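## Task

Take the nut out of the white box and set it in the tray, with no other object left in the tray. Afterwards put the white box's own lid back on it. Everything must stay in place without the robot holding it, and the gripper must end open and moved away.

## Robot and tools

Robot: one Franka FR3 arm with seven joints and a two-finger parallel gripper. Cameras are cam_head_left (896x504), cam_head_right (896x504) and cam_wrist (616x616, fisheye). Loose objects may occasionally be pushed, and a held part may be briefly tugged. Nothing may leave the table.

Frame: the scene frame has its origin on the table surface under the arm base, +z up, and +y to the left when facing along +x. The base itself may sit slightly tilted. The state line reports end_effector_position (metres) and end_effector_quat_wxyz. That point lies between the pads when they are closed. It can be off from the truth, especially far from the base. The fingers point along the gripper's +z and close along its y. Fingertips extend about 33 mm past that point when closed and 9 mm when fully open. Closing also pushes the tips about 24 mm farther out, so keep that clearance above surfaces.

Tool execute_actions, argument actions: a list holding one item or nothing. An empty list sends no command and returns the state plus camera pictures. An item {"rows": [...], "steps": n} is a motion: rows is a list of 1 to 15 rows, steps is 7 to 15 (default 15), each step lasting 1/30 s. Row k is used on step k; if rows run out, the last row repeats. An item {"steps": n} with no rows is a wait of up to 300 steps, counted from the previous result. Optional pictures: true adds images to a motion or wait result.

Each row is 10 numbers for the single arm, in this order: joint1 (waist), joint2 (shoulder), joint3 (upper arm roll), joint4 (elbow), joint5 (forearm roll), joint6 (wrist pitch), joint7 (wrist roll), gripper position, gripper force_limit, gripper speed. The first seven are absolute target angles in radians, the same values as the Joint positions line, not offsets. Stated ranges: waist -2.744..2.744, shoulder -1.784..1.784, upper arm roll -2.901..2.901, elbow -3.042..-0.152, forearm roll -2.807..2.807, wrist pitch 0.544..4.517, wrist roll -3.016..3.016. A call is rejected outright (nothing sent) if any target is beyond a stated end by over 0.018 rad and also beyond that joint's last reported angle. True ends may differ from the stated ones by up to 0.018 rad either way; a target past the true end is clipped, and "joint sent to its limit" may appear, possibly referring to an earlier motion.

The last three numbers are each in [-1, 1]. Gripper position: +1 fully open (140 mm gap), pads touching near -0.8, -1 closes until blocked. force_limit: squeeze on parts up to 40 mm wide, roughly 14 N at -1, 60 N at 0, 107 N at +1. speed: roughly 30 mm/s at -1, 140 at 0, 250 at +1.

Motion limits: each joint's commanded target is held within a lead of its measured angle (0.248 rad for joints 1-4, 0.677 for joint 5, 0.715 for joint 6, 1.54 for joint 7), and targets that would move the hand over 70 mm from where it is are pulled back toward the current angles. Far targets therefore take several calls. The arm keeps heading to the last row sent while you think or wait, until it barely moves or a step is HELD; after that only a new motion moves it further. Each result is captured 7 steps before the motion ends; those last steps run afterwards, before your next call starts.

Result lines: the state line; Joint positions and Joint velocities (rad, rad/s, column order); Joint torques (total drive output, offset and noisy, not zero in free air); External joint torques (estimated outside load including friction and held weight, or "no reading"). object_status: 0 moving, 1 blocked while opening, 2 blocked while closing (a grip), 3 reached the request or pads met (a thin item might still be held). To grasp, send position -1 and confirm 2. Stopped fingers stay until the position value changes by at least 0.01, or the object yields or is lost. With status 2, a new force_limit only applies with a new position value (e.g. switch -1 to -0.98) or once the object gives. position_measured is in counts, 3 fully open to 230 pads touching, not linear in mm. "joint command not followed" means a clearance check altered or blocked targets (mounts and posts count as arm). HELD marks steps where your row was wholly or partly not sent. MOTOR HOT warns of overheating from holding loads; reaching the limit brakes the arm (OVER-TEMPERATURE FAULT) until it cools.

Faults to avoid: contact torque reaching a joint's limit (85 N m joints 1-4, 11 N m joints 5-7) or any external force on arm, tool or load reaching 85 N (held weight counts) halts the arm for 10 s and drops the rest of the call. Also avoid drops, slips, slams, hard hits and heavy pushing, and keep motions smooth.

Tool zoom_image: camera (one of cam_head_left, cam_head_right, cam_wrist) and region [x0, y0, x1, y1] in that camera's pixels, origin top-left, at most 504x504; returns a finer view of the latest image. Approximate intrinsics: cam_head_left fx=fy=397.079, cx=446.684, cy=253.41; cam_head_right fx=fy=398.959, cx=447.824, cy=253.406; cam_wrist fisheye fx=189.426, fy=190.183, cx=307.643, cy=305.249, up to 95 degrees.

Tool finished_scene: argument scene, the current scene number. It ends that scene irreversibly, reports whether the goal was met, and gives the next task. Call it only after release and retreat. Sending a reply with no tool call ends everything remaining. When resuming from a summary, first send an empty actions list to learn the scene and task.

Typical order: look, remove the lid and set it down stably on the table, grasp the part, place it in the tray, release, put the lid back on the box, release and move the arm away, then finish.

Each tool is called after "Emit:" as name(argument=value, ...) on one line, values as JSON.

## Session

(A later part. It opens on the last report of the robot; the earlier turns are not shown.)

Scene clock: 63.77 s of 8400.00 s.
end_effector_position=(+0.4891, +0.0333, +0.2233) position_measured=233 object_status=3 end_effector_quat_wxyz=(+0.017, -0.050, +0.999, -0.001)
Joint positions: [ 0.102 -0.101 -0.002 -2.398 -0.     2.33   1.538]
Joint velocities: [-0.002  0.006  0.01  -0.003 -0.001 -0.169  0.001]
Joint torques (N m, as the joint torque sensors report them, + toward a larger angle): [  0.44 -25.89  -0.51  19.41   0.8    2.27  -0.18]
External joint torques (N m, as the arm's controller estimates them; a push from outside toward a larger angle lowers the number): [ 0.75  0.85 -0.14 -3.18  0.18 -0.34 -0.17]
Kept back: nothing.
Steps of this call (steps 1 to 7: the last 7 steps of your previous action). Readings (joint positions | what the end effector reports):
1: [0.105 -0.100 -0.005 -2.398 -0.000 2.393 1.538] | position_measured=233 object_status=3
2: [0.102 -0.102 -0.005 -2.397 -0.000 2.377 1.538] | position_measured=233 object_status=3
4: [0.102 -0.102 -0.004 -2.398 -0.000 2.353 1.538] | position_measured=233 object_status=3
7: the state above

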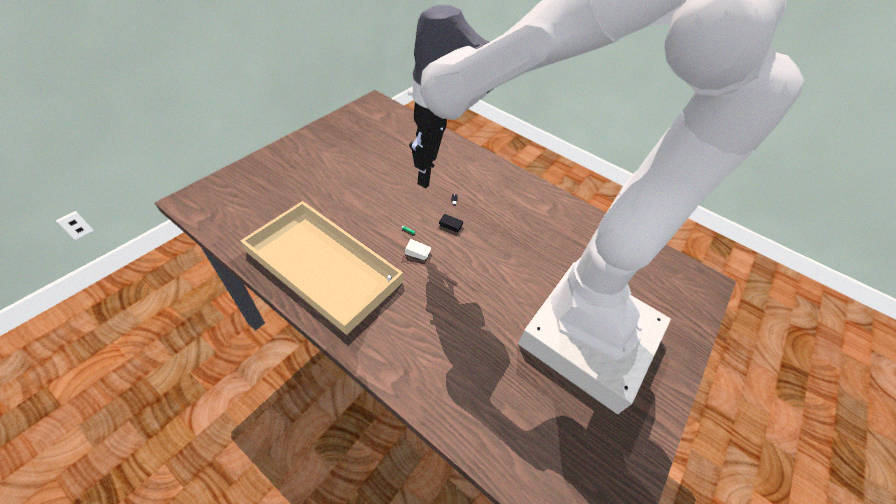

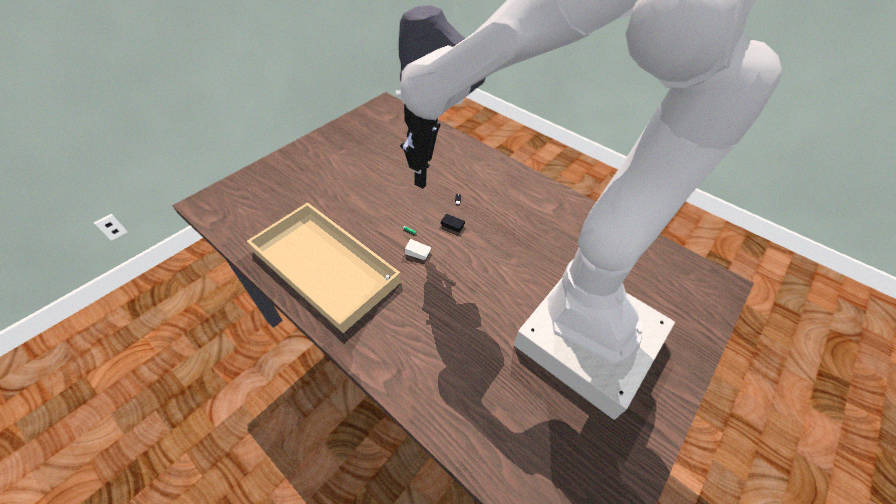

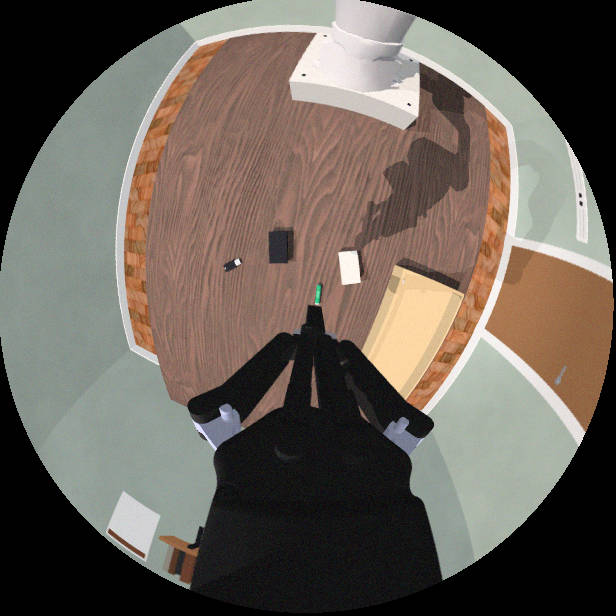

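Emit:
execute_actions(actions=[{"rows":[[0.25,0.1,0,-2.55,0,2.65,1.535,-0.1,0,0]],"steps":15}])

Emit:
execute_actions(actions=[{"rows":[[0.25,0.16,0,-2.56,0,2.72,1.535,-0.1,0,0]],"steps":15}])

Emit:
execute_actions(actions=[])

Emit:
zoom_image(camera="cam_wrist", region=[250,240,380,370])

Scene clock: 64.63 s of 8400.00 s.
end_effector_position=(+0.4218, +0.0879, +0.0986) position_measured=182 object_status=0 end_effector_quat_wxyz=(-0.043, -0.118, +0.992, -0.005)
Joint positions: [ 0.236  0.087  0.002 -2.537 -0.     2.537  1.538]
Joint velocities: [ 0.267  0.404  0.058 -0.318  0.     0.596  0.001]
Joint torques (N m, as the joint torque sensors report them, + toward a larger angle): [ -4.7  -41.44  -6.33  24.93   0.54   4.58  -0.23]
External joint torques (N m, as the arm's controller estimates them; a push from outside toward a larger angle lowers the number): [ 1.17  1.25 -0.76 -3.07 -0.19  0.66 -0.22]
Steps of this call (steps 1 to 18: the robot went on to your last target; steps 19 to 26: the first 8 steps of this action). Readings (joint positions | what the end effector reports):
19: [0.112 -0.093 -0.007 -2.406 -0.000 2.330 1.538] | position_measured=233 object_status=0
20: [0.129 -0.071 -0.008 -2.422 -0.000 2.360 1.538] | position_measured=233 object_status=0
22: [0.169 -0.015 -0.007 -2.462 -0.000 2.420 1.538] | position_measured=212 object_status=0
26: the state above

Scene clock: 65.13 s of 8400.00 s.
end_effector_position=(+0.4347, +0.0955, +0.0712) position_measured=141 object_status=3 end_effector_quat_wxyz=(-0.011, -0.124, +0.992, -0.002)
Joint positions: [ 0.248  0.159  0.001 -2.56  -0.     2.696  1.538]
Joint velocities: [ 0.     0.009 -0.001 -0.001 -0.001  0.127 -0.   ]
Joint torques (N m, as the joint torque sensors report them, + toward a larger angle): [  1.92 -29.43  -1.25  15.41   0.45   2.86  -0.23]
External joint torques (N m, as the arm's controller estimates them; a push from outside toward a larger angle lowers the number): [ 1.99  1.03 -1.35 -1.68  0.12  0.45 -0.23]
Steps of this call (steps 1 to 7: the last 7 steps of your previous action; steps 8 to 15: the first 8 steps of this action). Readings (joint positions | what the end effector reports):
8: [0.248 0.108 0.002 -2.550 -0.000 2.635 1.538] | position_measured=141 object_status=0
9: [0.248 0.123 0.001 -2.551 -0.000 2.651 1.538] | position_measured=141 object_status=0
11: [0.248 0.146 0.001 -2.556 -0.000 2.673 1.538] | position_measured=141 object_status=0
15: the state above

Scene clock: 65.37 s of 8400.00 s.
end_effector_position=(+0.4398, +0.0966, +0.0725) position_measured=141 object_status=3 end_effector_quat_wxyz=(-0.003, -0.124, +0.992, -0.002)
Joint positions: [ 0.248  0.159  0.001 -2.56  -0.     2.712  1.538]
Joint velocities: [-0.002  0.002 -0.     0.001 -0.002  0.033 -0.   ]
Joint torques (N m, as the joint torque sensors report them, + toward a larger angle): [  2.08 -28.63  -0.88  15.33   0.41   2.92  -0.27]
External joint torques (N m, as the arm's controller estimates them; a push from outside toward a larger angle lowers the number): [ 2.27  0.85 -0.85 -1.08  0.06  0.54 -0.27]
Kept back: nothing.
Steps of this call (steps 1 to 7: the last 7 steps of your previous action). Readings (joint positions | what the end effector reports):
1: [0.248 0.159 0.001 -2.560 -0.000 2.700 1.538] | position_measured=141 object_status=3
2: [0.248 0.159 0.001 -2.560 -0.000 2.703 1.538] | position_measured=141 object_status=3
4: [0.248 0.159 0.001 -2.560 -0.000 2.708 1.538] | position_measured=141 object_status=3
7: the state above

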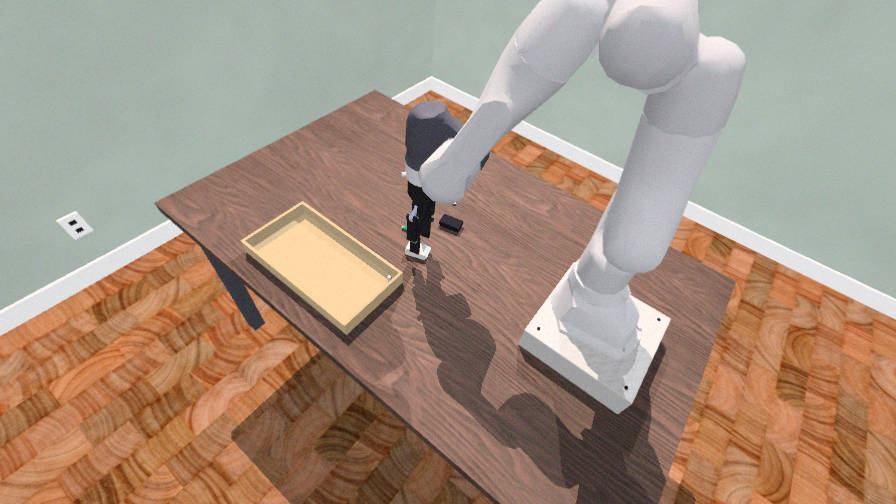

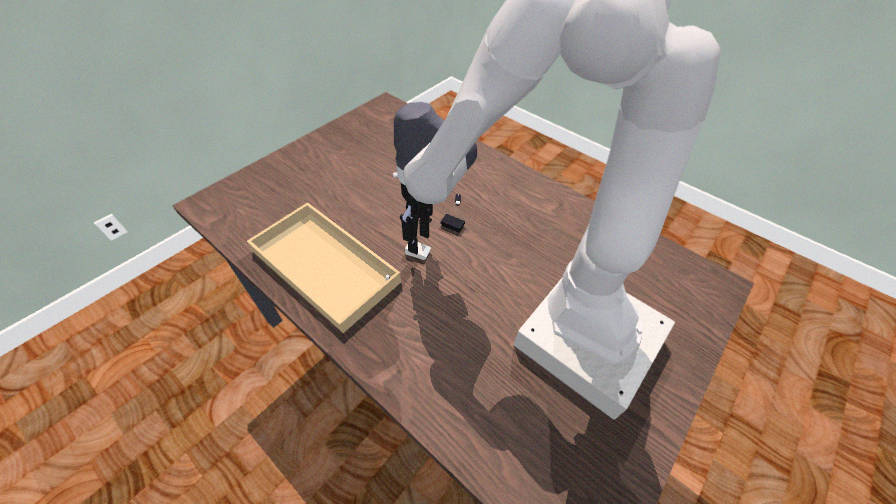

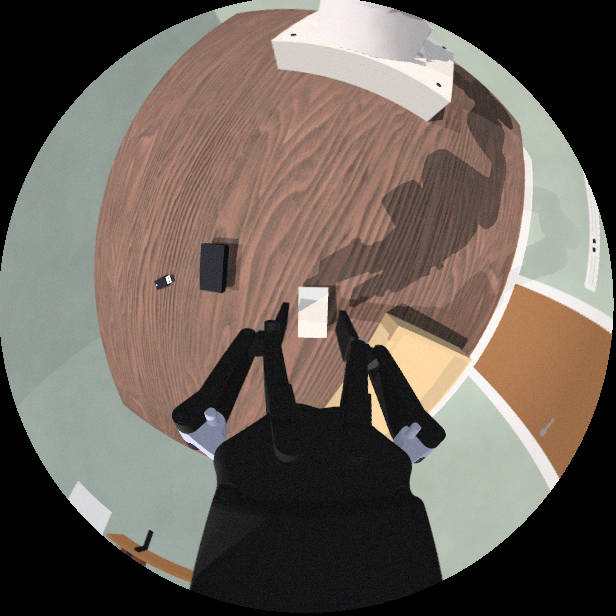

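Region (250, 240, 380, 370) of cam_wrist's 616x616 image, scaled by 3.877, with more detail than that image has.

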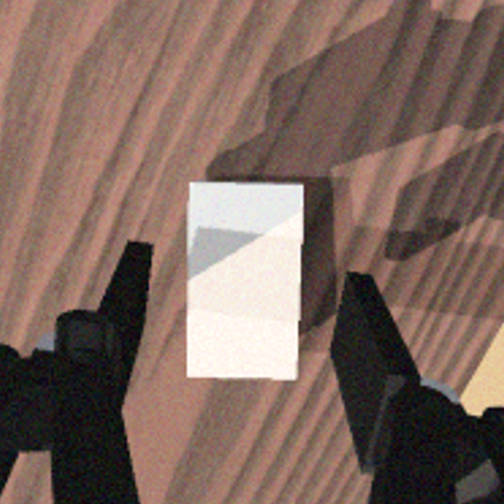

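Emit:
execute_actions(actions=[{"rows":[[0.25,0.213,0,-2.562,0,2.775,1.535,-0.1,0,0]],"steps":15}])

Emit:
execute_actions(actions=[{"rows":[[0.25,0.213,0,-2.562,0,2.775,1.535,-1,-0.3,0]],"steps":15}])

Emit:
execute_actions(actions=[{"rows":[[0.25,0.14,0,-2.562,0,2.702,1.535,-1,-0.3,0]],"steps":15}])

Emit:
execute_actions(actions=[])

Emit:
zoom_image(camera="cam_head_left", region=[380,210,460,280])

Scene clock: 66.03 s of 8400.00 s.
end_effector_position=(+0.4354, +0.0956, +0.0522) position_measured=141 object_status=3 end_effector_quat_wxyz=(-0.006, -0.124, +0.992, -0.002)
Joint positions: [ 0.248  0.212  0.001 -2.562 -0.     2.76   1.538]
Joint velocities: [ 0.     0.009 -0.001 -0.001 -0.     0.072 -0.   ]
Joint torques (N m, as the joint torque sensors report them, + toward a larger angle): [  1.78 -29.03  -0.99  14.59   0.41   2.94  -0.19]
External joint torques (N m, as the arm's controller estimates them; a push from outside toward a larger angle lowers the number): [ 1.89  1.94 -1.09 -1.34  0.11  0.52 -0.19]
Steps of this call (steps 1 to 12: the robot went on to your last target; steps 13 to 20: the first 8 steps of this action). Readings (joint positions | what the end effector reports):
13: [0.248 0.166 0.001 -2.558 -0.000 2.726 1.538] | position_measured=141 object_status=3
14: [0.248 0.179 0.001 -2.558 -0.000 2.736 1.538] | position_measured=141 object_status=3
16: [0.248 0.200 0.001 -2.560 -0.000 2.747 1.538] | position_measured=141 object_status=3
20: the state above

Scene clock: 66.53 s of 8400.00 s.
end_effector_position=(+0.4390, +0.0963, +0.0532) position_measured=181 object_status=0 end_effector_quat_wxyz=(-0.001, -0.124, +0.992, -0.002)
Joint positions: [ 0.248  0.212  0.001 -2.562 -0.     2.772  1.538]
Joint velocities: [ 0.001  0.001  0.001 -0.001  0.002  0.    -0.002]
Joint torques (N m, as the joint torque sensors report them, + toward a larger angle): [  1.87 -28.26  -1.34  14.78   0.38   2.99  -0.14]
External joint torques (N m, as the arm's controller estimates them; a push from outside toward a larger angle lowers the number): [ 1.93  1.95 -1.48 -0.67  0.09  0.59 -0.14]
Steps of this call (steps 1 to 7: the last 7 steps of your previous action; steps 8 to 15: the first 8 steps of this action). Readings (joint positions | what the end effector reports):
8: [0.248 0.212 0.001 -2.562 -0.000 2.770 1.538] | position_measured=141 object_status=0
9: [0.248 0.212 0.001 -2.562 -0.000 2.770 1.538] | position_measured=147 object_status=0
11: [0.248 0.212 0.001 -2.562 -0.000 2.771 1.538] | position_measured=162 object_status=0
15: the state above

Scene clock: 67.03 s of 8400.00 s.
end_effector_position=(+0.4471, +0.0981, +0.0809) position_measured=181 object_status=2 end_effector_quat_wxyz=(+0.009, -0.124, +0.992, -0.001)
Joint positions: [ 0.248  0.141  0.001 -2.561 -0.     2.72   1.538]
Joint velocities: [ 0.    -0.011  0.     0.     0.001 -0.089  0.001]
Joint torques (N m, as the joint torque sensors report them, + toward a larger angle): [  1.54 -28.87  -0.97  14.88   0.39   2.03  -0.18]
External joint torques (N m, as the arm's controller estimates them; a push from outside toward a larger angle lowers the number): [ 1.6  -0.59 -1.05 -1.23  0.04 -0.36 -0.18]
Steps of this call (steps 1 to 7: the last 7 steps of your previous action; steps 8 to 15: the first 8 steps of this action). Readings (joint positions | what the end effector reports):
8: [0.248 0.203 0.001 -2.564 -0.000 2.761 1.538] | position_measured=181 object_status=2
9: [0.248 0.185 0.001 -2.566 -0.000 2.749 1.538] | position_measured=181 object_status=2
11: [0.248 0.157 0.001 -2.563 -0.000 2.735 1.538] | position_measured=181 object_status=2
15: the state above

Scene clock: 67.27 s of 8400.00 s.
end_effector_position=(+0.4435, +0.0973, +0.0799) position_measured=181 object_status=2 end_effector_quat_wxyz=(+0.004, -0.124, +0.992, -0.001)
Joint positions: [ 0.248  0.141  0.001 -2.561 -0.     2.708  1.538]
Joint velocities: [ 0.001 -0.001  0.     0.001  0.    -0.024  0.001]
Joint torques (N m, as the joint torque sensors report them, + toward a larger angle): [  1.78 -29.48  -1.35  14.91   0.52   2.17  -0.19]
External joint torques (N m, as the arm's controller estimates them; a push from outside toward a larger angle lowers the number): [ 1.82 -0.08 -1.45 -1.95  0.16 -0.29 -0.19]
Kept back: nothing.
Steps of this call (steps 1 to 7: the last 7 steps of your previous action). Readings (joint positions | what the end effector reports):
1: [0.248 0.141 0.001 -2.561 -0.000 2.717 1.538] | position_measured=181 object_status=2
2: [0.248 0.141 0.001 -2.561 -0.000 2.715 1.538] | position_measured=181 object_status=2
4: [0.248 0.141 0.001 -2.561 -0.000 2.711 1.538] | position_measured=181 object_status=2
7: the state above

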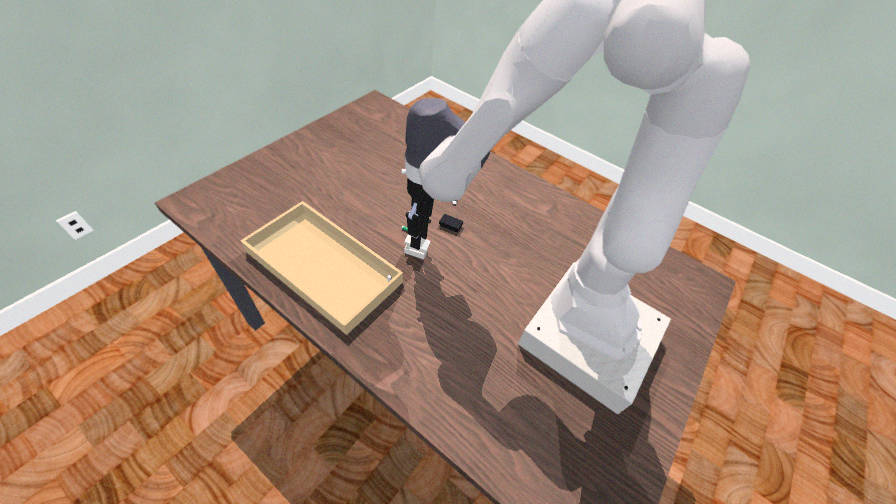

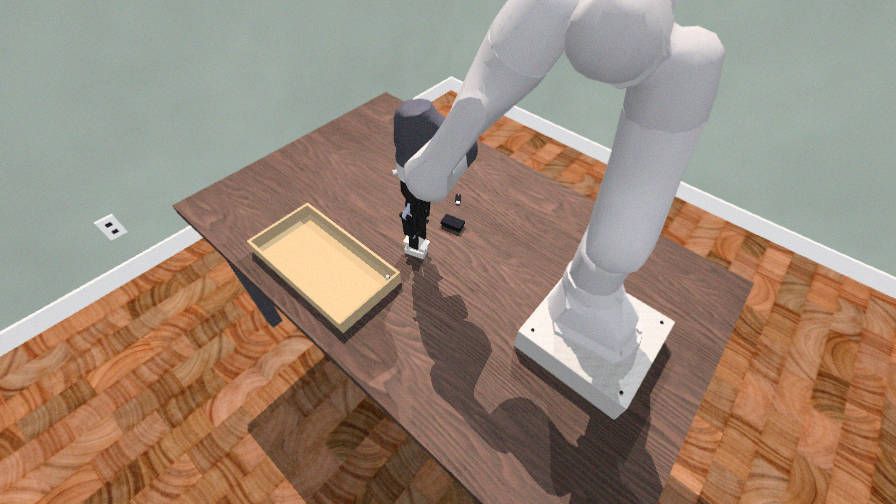

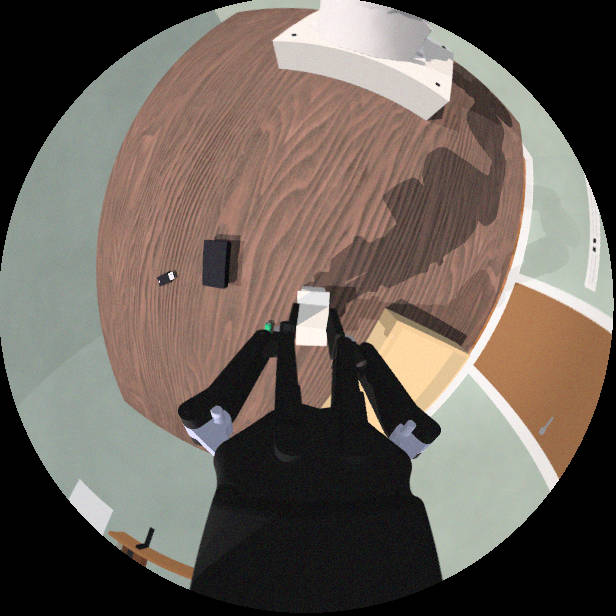

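Region (380, 210, 460, 280) of cam_head_left's 896x504 image, scaled by 6.300, with more detail than that image has; it fills the top 441 rows of this view, and the rest is white.

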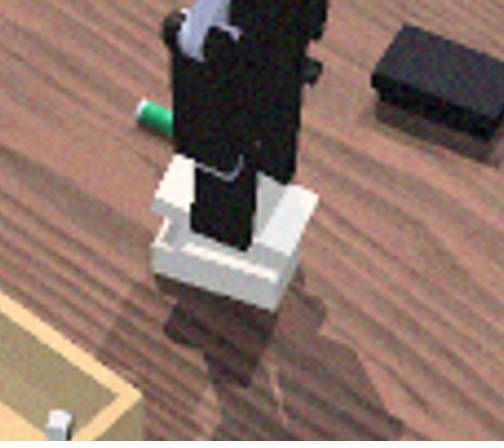

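Emit:
zoom_image(camera="cam_wrist", region=[270,270,360,360])

Emit:
zoom_image(camera="cam_head_right", region=[385,215,455,275])

Region (270, 270, 360, 360) of cam_wrist's 616x616 image, scaled by 5.600, with more detail than that image has.

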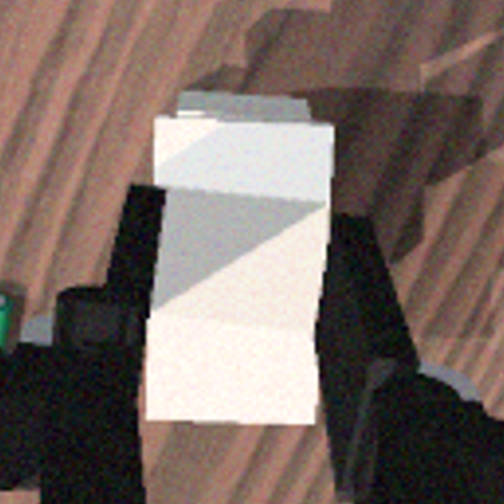

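Region (385, 215, 455, 275) of cam_head_right's 896x504 image, scaled by 7.200, with more detail than that image has; it fills the top 432 rows of this view, and the rest is white.

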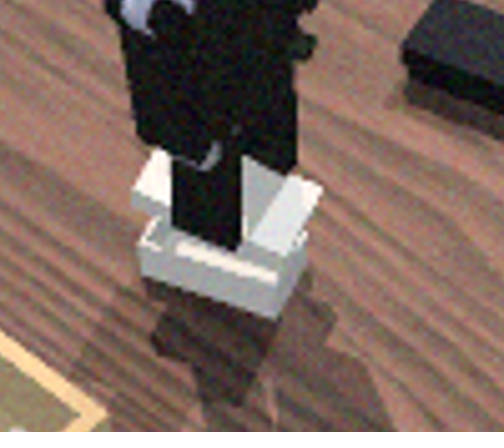

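Emit:
execute_actions(actions=[{"rows":[[0.25,0.165,0,-2.553,0,2.66,1.535,-1,-0.3,0]],"steps":15}])

Emit:
execute_actions(actions=[{"rows":[[0.25,0.165,0,-2.553,0,2.66,1.535,-1,-0.3,0]],"steps":10}], pictures=true)

Emit:
zoom_image(camera="cam_head_right", region=[385,215,455,275])

Scene clock: 69.10 s of 8400.00 s.
end_effector_position=(+0.4278, +0.0939, +0.0685) position_measured=181 object_status=2 end_effector_quat_wxyz=(-0.023, -0.124, +0.992, -0.004)
Joint positions: [ 0.248  0.164  0.001 -2.556 -0.     2.671  1.538]
Joint velocities: [ 0.     0.007  0.     0.001 -0.    -0.054 -0.   ]
Joint torques (N m, as the joint torque sensors report them, + toward a larger angle): [  2.57 -28.33  -0.62  16.8    0.53   2.2   -0.14]
External joint torques (N m, as the arm's controller estimates them; a push from outside toward a larger angle lowers the number): [ 2.69  1.65 -0.67  0.2   0.18 -0.16 -0.14]
Steps of this call (steps 1 to 30: the robot went on to your last target; steps 31 to 47: nothing new was sent; steps 48 to 55: the first 8 steps of this action). Readings (joint positions | what the end effector reports):
48: [0.248 0.144 0.001 -2.559 -0.000 2.699 1.538] | position_measured=181 object_status=2
49: [0.248 0.149 0.001 -2.556 -0.000 2.693 1.538] | position_measured=181 object_status=2
51: [0.248 0.158 0.001 -2.556 -0.000 2.683 1.538] | position_measured=181 object_status=2
55: the state above

Scene clock: 69.43 s of 8400.00 s.
end_effector_position=(+0.4258, +0.0934, +0.0681) position_measured=181 object_status=2 end_effector_quat_wxyz=(-0.027, -0.124, +0.992, -0.004)
Joint positions: [ 0.248  0.164  0.001 -2.555 -0.     2.664  1.538]
Joint velocities: [-0.001  0.002 -0.    -0.     0.    -0.008  0.001]
Joint torques (N m, as the joint torque sensors report them, + toward a larger angle): [  2.17 -28.13  -0.93  16.69   0.52   2.07  -0.2 ]
External joint torques (N m, as the arm's controller estimates them; a push from outside toward a larger angle lowers the number): [ 2.32  1.42 -0.95  0.38  0.18 -0.21 -0.2 ]
Steps of this call (steps 1 to 7: the last 7 steps of your previous action; steps 8 to 10: the first 3 steps of this action). Readings (joint positions | what the end effector reports):
8: [0.248 0.164 0.001 -2.555 -0.000 2.664 1.538] | position_measured=181 object_status=2
9: [0.248 0.164 0.001 -2.555 -0.000 2.664 1.538] | position_measured=181 object_status=2
10: the state above

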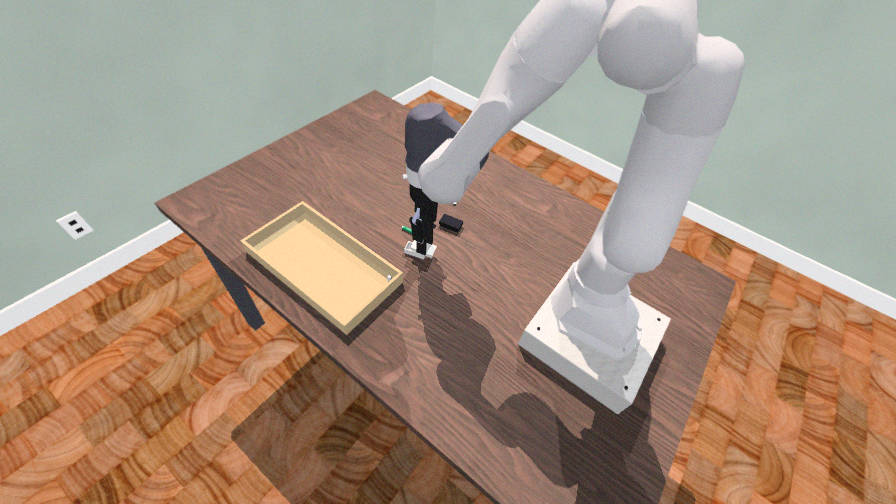

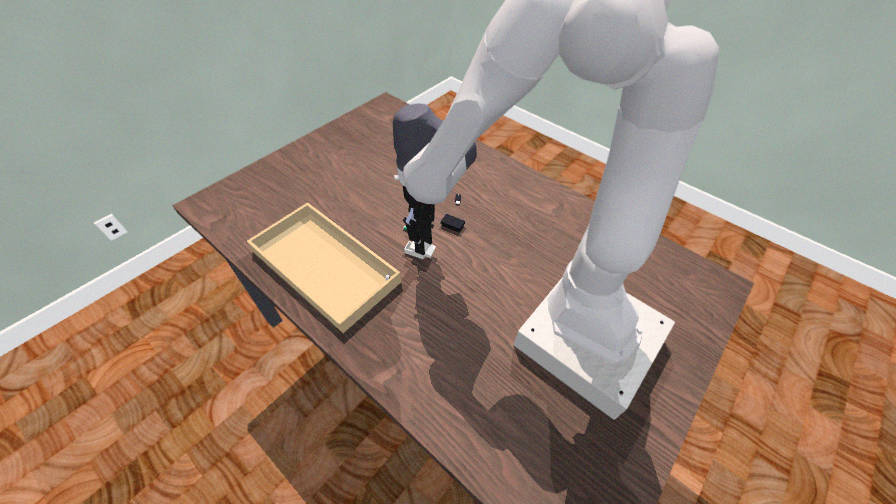

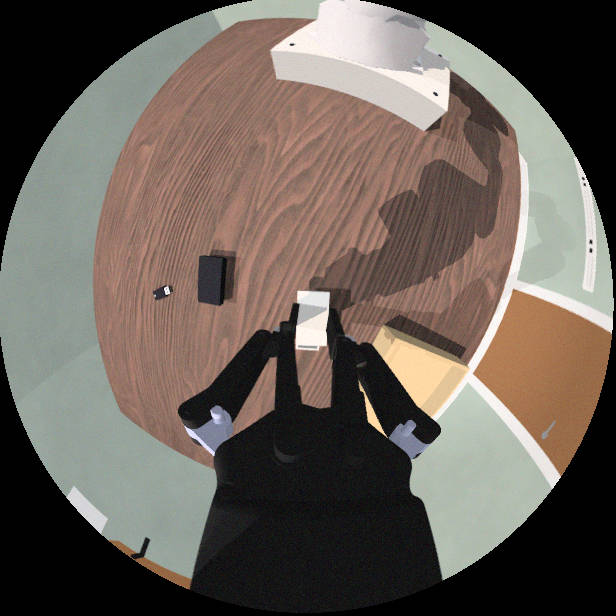

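Region (385, 215, 455, 275) of cam_head_right's 896x504 image, scaled by 7.200, with more detail than that image has; it fills the top 432 rows of this view, and the rest is white.

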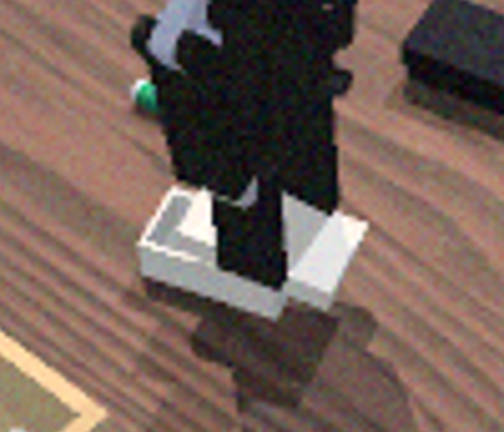

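Emit:
execute_actions(actions=[{"rows":[[0.25,0.15,0,-2.553,0,2.66,1.535,-1,-0.3,0],[0.25,0.15,0,-2.553,0,2.66,1.535,-1,-0.3,0],[0.25,0.15,0,-2.553,0,2.66,1.535,-1,-0.3,0],[0.25,0.15,0,-2.553,0,2.66,1.535,-1,-0.3,0],[0.25,0.15,0,-2.553,0,2.705,1.535,-1,-0.3,0]],"steps":15}])

Emit:
execute_actions(actions=[{"rows":[[0.25,0.15,0,-2.553,0,2.705,1.535,-1,-0.3,0]],"steps":15}], pictures=true)

Emit:
zoom_image(camera="cam_head_right", region=[385,215,455,275])

Scene clock: 70.13 s of 8400.00 s.
end_effector_position=(+0.4364, +0.0957, +0.0751) position_measured=181 object_status=2 end_effector_quat_wxyz=(-0.011, -0.124, +0.992, -0.002)
Joint positions: [ 0.248  0.152  0.001 -2.555 -0.     2.683  1.538]
Joint velocities: [ 0.001 -0.005  0.    -0.     0.001  0.118  0.001]
Joint torques (N m, as the joint torque sensors report them, + toward a larger angle): [  1.88 -29.18  -1.08  16.83   0.6    2.7   -0.17]
External joint torques (N m, as the arm's controller estimates them; a push from outside toward a larger angle lowers the number): [ 1.91 -0.15 -1.19  0.62  0.26  0.43 -0.17]
Steps of this call (steps 1 to 7: the last 7 steps of your previous action; steps 8 to 13: the robot went on to your last target; steps 14 to 21: the first 8 steps of this action). Readings (joint positions | what the end effector reports):
14: [0.248 0.162 0.001 -2.555 -0.000 2.662 1.538] | position_measured=181 object_status=2
15: [0.248 0.159 0.001 -2.555 -0.000 2.662 1.538] | position_measured=181 object_status=2
17: [0.248 0.154 0.001 -2.555 -0.000 2.662 1.538] | position_measured=181 object_status=2
21: the state above

Scene clock: 70.63 s of 8400.00 s.
end_effector_position=(+0.4421, +0.0970, +0.0767) position_measured=181 object_status=2 end_effector_quat_wxyz=(-0.002, -0.124, +0.992, -0.002)
Joint positions: [ 0.248  0.151  0.001 -2.555 -0.     2.702  1.538]
Joint velocities: [ 0.001 -0.001  0.    -0.     0.001  0.005  0.   ]
Joint torques (N m, as the joint torque sensors report them, + toward a larger angle): [  1.99 -30.06  -1.11  16.69   0.53   2.87  -0.25]
External joint torques (N m, as the arm's controller estimates them; a push from outside toward a larger angle lowers the number): [ 2.07 -0.49 -1.18  0.    0.18  0.47 -0.25]
Steps of this call (steps 1 to 7: the last 7 steps of your previous action; steps 8 to 15: the first 8 steps of this action). Readings (joint positions | what the end effector reports):
8: [0.248 0.151 0.001 -2.555 -0.000 2.699 1.538] | position_measured=181 object_status=2
9: [0.248 0.151 0.001 -2.555 -0.000 2.699 1.538] | position_measured=181 object_status=2
11: [0.248 0.151 0.001 -2.555 -0.000 2.700 1.538] | position_measured=181 object_status=2
15: the state above

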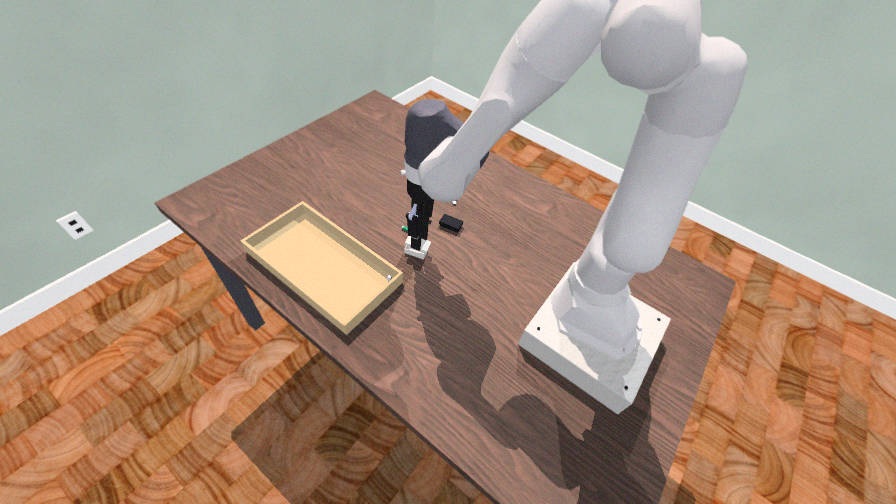

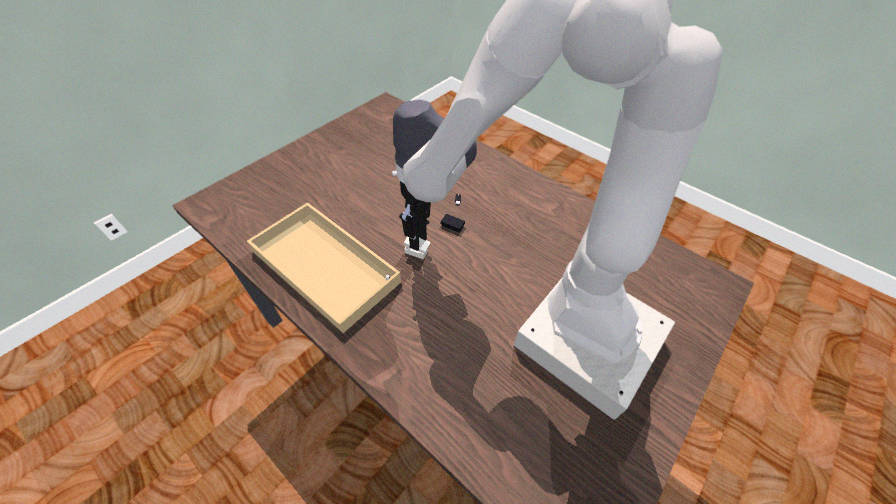

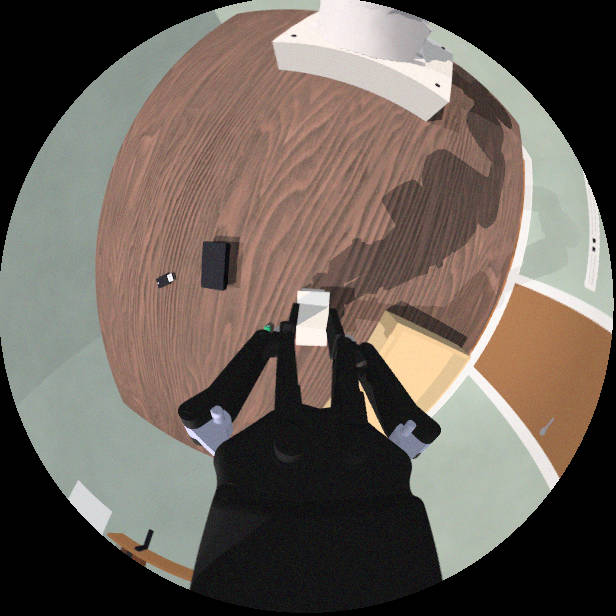

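Region (385, 215, 455, 275) of cam_head_right's 896x504 image, scaled by 7.200, with more detail than that image has; it fills the top 432 rows of this view, and the rest is white.

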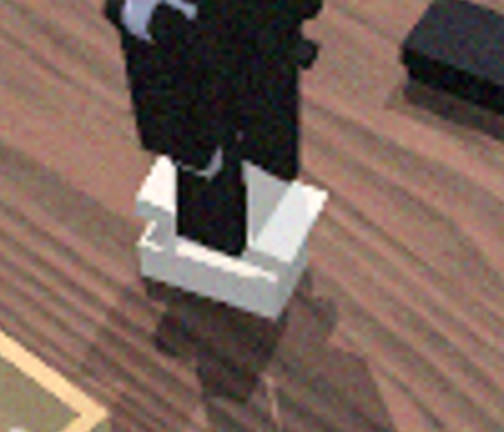

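Emit:
execute_actions(actions=[{"rows":[[0.25,0.165,0,-2.52,0,2.645,1.535,-1,-0.3,0],[0.25,0.165,0,-2.52,0,2.645,1.535,-1,-0.3,0],[0.25,0.165,0,-2.52,0,2.645,1.535,-1,-0.3,0],[0.25,0.165,0,-2.52,0,2.645,1.535,-1,-0.3,0],[0.25,0.165,0,-2.52,0,2.645,1.535,-1,-0.3,0],[0.25,0.165,0,-2.52,0,2.645,1.535,-1,-0.3,0],[0.25,0.165,0,-2.52,0,2.645,1.535,-1,-0.3,0],[0.25,0.2,0,-2.458,0,2.578,1.535,-1,-0.3,0]],"steps":15}])

Emit:
execute_actions(actions=[{"rows":[[0.25,0.2,0,-2.458,0,2.578,1.535,-1,-0.3,0]],"steps":15}], pictures=true)

Emit:
zoom_image(camera="cam_head_right", region=[385,215,455,275])

Scene clock: 72.00 s of 8400.00 s.
end_effector_position=(+0.4465, +0.0980, +0.0782) position_measured=181 object_status=2 end_effector_quat_wxyz=(-0.015, -0.124, +0.992, -0.003)
Joint positions: [ 0.248  0.17   0.001 -2.511 -0.     2.648  1.538]
Joint velocities: [ 0.002  0.367  0.001  0.592  0.001 -0.429  0.001]
Joint torques (N m, as the joint torque sensors report them, + toward a larger angle): [  1.59 -29.    -0.99  18.3    0.5    2.28  -0.21]
External joint torques (N m, as the arm's controller estimates them; a push from outside toward a larger angle lowers the number): [ 1.97  1.93 -0.71 -0.3  -0.11 -0.5  -0.2 ]
Steps of this call (steps 1 to 7: the last 7 steps of your previous action; steps 8 to 15: the robot went on to your last target; steps 16 to 33: nothing new was sent; steps 34 to 41: the first 8 steps of this action). Readings (joint positions | what the end effector reports):
34: [0.248 0.154 0.001 -2.548 -0.000 2.694 1.538] | position_measured=181 object_status=2
35: [0.248 0.158 0.001 -2.539 -0.000 2.686 1.538] | position_measured=181 object_status=2
37: [0.248 0.161 0.001 -2.529 -0.000 2.673 1.538] | position_measured=181 object_status=2
41: the state above

Scene clock: 72.50 s of 8400.00 s.
end_effector_position=(+0.4479, +0.0983, +0.0766) position_measured=181 object_status=2 end_effector_quat_wxyz=(-0.037, -0.124, +0.992, -0.005)
Joint positions: [ 0.248  0.198  0.001 -2.46  -0.     2.584  1.538]
Joint velocities: [-0.002  0.001 -0.     0.002 -0.    -0.022  0.001]
Joint torques (N m, as the joint torque sensors report them, + toward a larger angle): [  1.89 -30.09  -1.13  18.68   0.51   1.88  -0.22]
External joint torques (N m, as the arm's controller estimates them; a push from outside toward a larger angle lowers the number): [ 2.06  1.54 -1.16  1.35  0.12 -0.37 -0.23]
Steps of this call (steps 1 to 7: the last 7 steps of your previous action; steps 8 to 15: the first 8 steps of this action). Readings (joint positions | what the end effector reports):
8: [0.248 0.198 0.001 -2.461 -0.000 2.595 1.538] | position_measured=181 object_status=2
9: [0.248 0.198 0.001 -2.461 -0.000 2.592 1.538] | position_measured=181 object_status=2
11: [0.248 0.198 0.001 -2.461 -0.000 2.588 1.538] | position_measured=181 object_status=2
15: the state above

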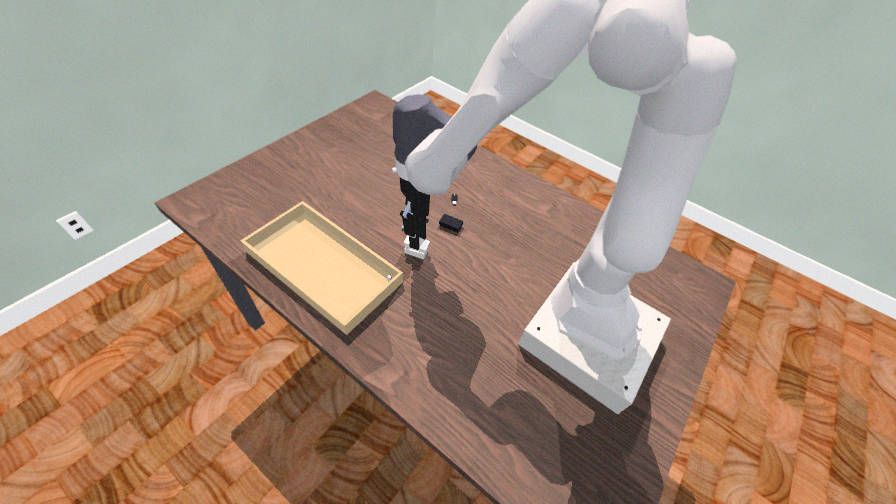

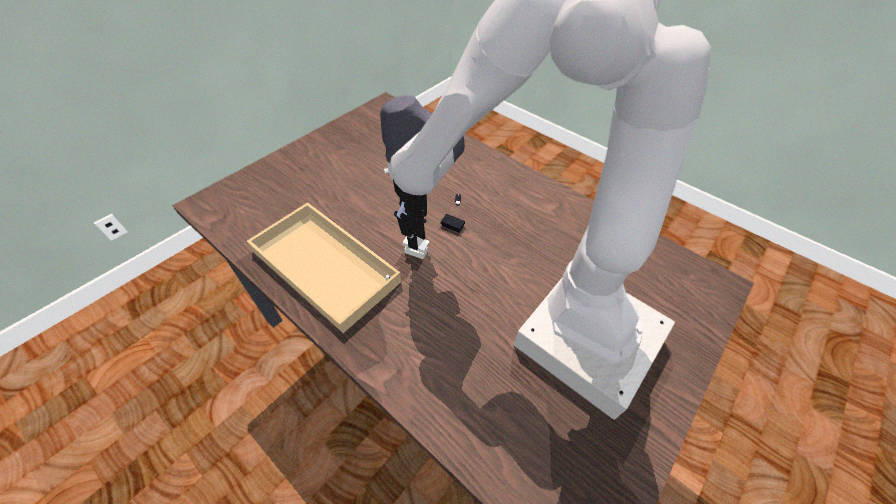

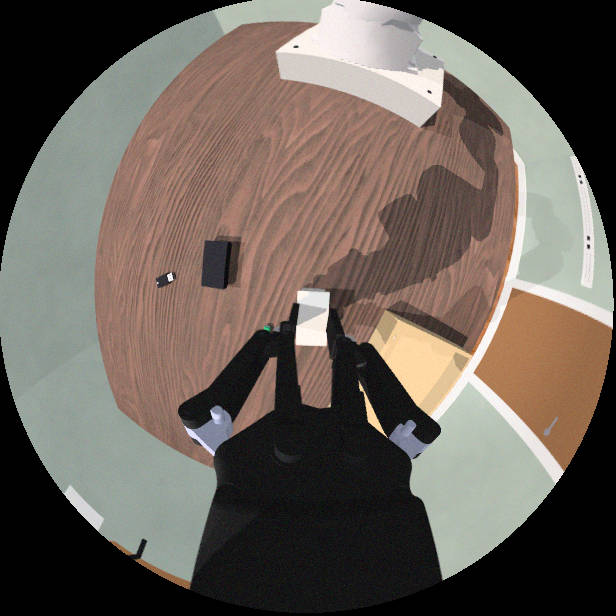

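Region (385, 215, 455, 275) of cam_head_right's 896x504 image, scaled by 7.200, with more detail than that image has; it fills the top 432 rows of this view, and the rest is white.

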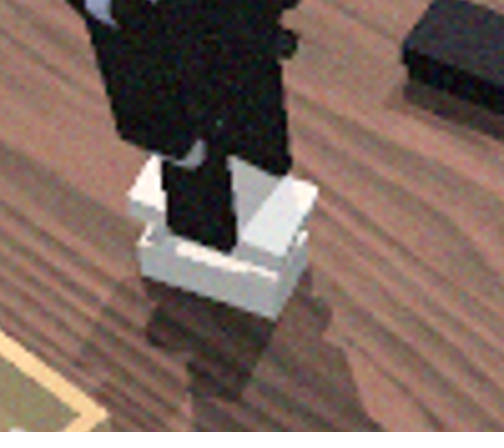

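Emit:
execute_actions(actions=[{"rows":[[0.25,0.215,0,-2.458,0,2.593,1.535,-1,-0.3,0],[0.25,0.215,0,-2.458,0,2.593,1.535,-1,-0.3,0],[0.25,0.215,0,-2.458,0,2.593,1.535,-1,-0.3,0],[0.25,0.215,0,-2.458,0,2.593,1.535,-1,-0.3,0],[0.25,0.23,0,-2.458,0,2.608,1.535,-1,-0.3,0],[0.25,0.23,0,-2.458,0,2.608,1.535,-1,-0.3,0],[0.25,0.23,0,-2.458,0,2.608,1.535,-1,-0.3,0],[0.25,0.23,0,-2.458,0,2.608,1.535,-1,-0.3,0],[0.25,0.245,0,-2.458,0,2.623,1.535,-1,-0.3,0]],"steps":15}])

Emit:
execute_actions(actions=[{"rows":[[0.25,0.255,0,-2.458,0,2.633,1.535,-1,-0.3,0]],"steps":15}], pictures=true)

Emit:
zoom_image(camera="cam_head_right", region=[385,215,455,275])

Scene clock: 73.23 s of 8400.00 s.
end_effector_position=(+0.4439, +0.0974, +0.0655) position_measured=181 object_status=2 end_effector_quat_wxyz=(-0.043, -0.124, +0.991, -0.005)
Joint positions: [ 0.248  0.225  0.001 -2.459 -0.     2.596  1.538]
Joint velocities: [-0.001  0.07  -0.     0.001  0.     0.049 -0.001]
Joint torques (N m, as the joint torque sensors report them, + toward a larger angle): [  2.14 -31.92  -0.98  16.38   0.56   2.89  -0.26]
External joint torques (N m, as the arm's controller estimates them; a push from outside toward a larger angle lowers the number): [ 2.25  2.05 -1.09 -1.45  0.19  0.52 -0.26]
Steps of this call (steps 1 to 7: the last 7 steps of your previous action; steps 8 to 14: the robot went on to your last target; steps 15 to 22: the first 8 steps of this action). Readings (joint positions | what the end effector reports):
15: [0.248 0.200 0.001 -2.459 -0.000 2.582 1.538] | position_measured=181 object_status=2
16: [0.248 0.204 0.001 -2.459 -0.000 2.584 1.538] | position_measured=181 object_status=2
18: [0.248 0.210 0.001 -2.459 -0.000 2.586 1.538] | position_measured=181 object_status=2
22: the state above

Scene clock: 73.73 s of 8400.00 s.
end_effector_position=(+0.4449, +0.0976, +0.0553) position_measured=181 object_status=2 end_effector_quat_wxyz=(-0.041, -0.124, +0.991, -0.005)
Joint positions: [ 0.248  0.252  0.001 -2.458 -0.     2.627  1.538]
Joint velocities: [ 0.001 -0.001 -0.    -0.    -0.001  0.021  0.   ]
Joint torques (N m, as the joint torque sensors report them, + toward a larger angle): [  1.98 -30.67  -0.44  15.5    0.39   2.58  -0.24]
External joint torques (N m, as the arm's controller estimates them; a push from outside toward a larger angle lowers the number): [ 2.1   1.93 -0.57 -0.96  0.05  0.34 -0.24]
Steps of this call (steps 1 to 7: the last 7 steps of your previous action; steps 8 to 15: the first 8 steps of this action). Readings (joint positions | what the end effector reports):
8: [0.248 0.245 0.001 -2.458 -0.000 2.617 1.538] | position_measured=181 object_status=2
9: [0.248 0.247 0.001 -2.458 -0.000 2.619 1.538] | position_measured=181 object_status=2
11: [0.248 0.251 0.001 -2.458 -0.000 2.623 1.538] | position_measured=181 object_status=2
15: the state above

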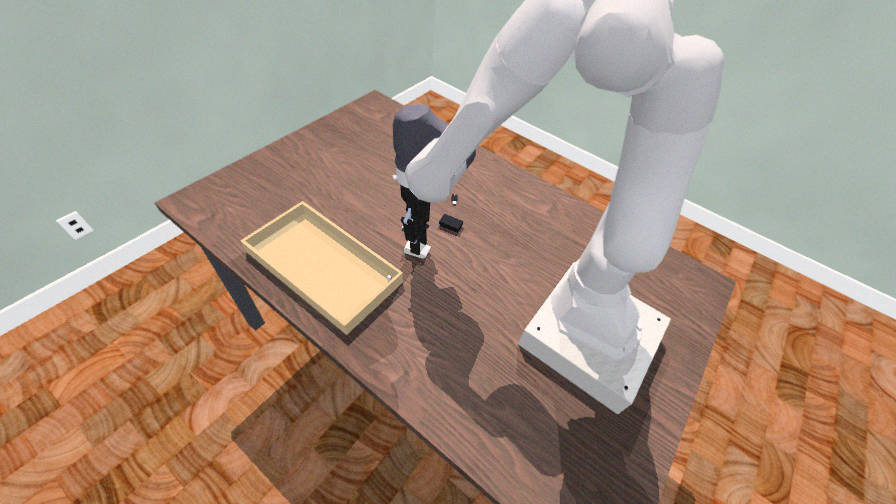

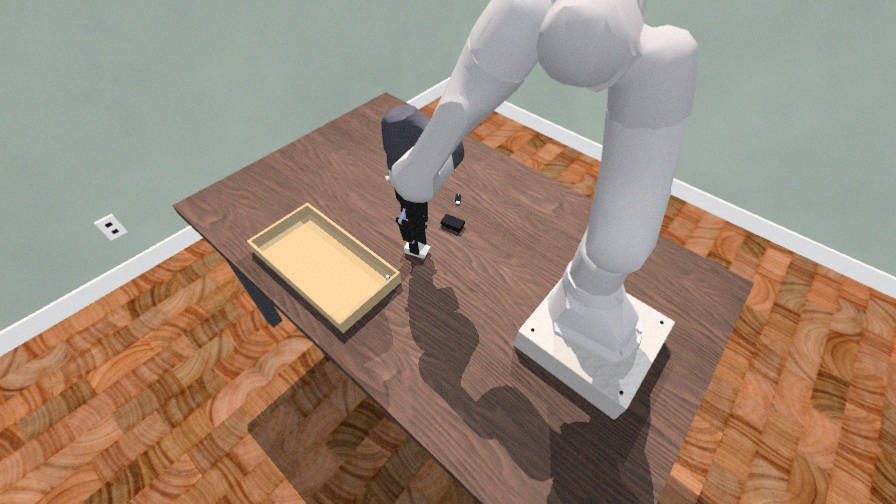

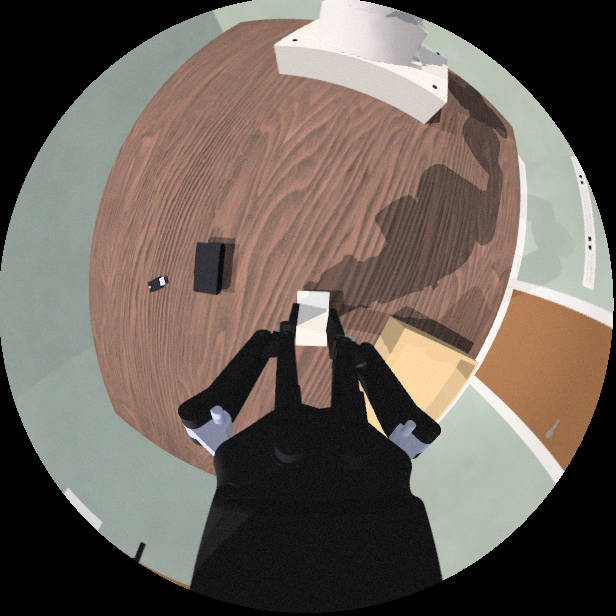

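Region (385, 215, 455, 275) of cam_head_right's 896x504 image, scaled by 7.200, with more detail than that image has; it fills the top 432 rows of this view, and the rest is white.

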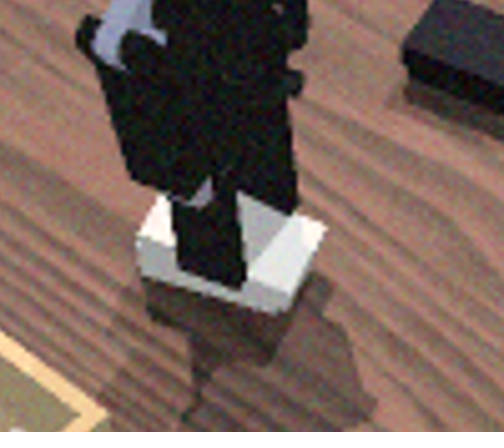

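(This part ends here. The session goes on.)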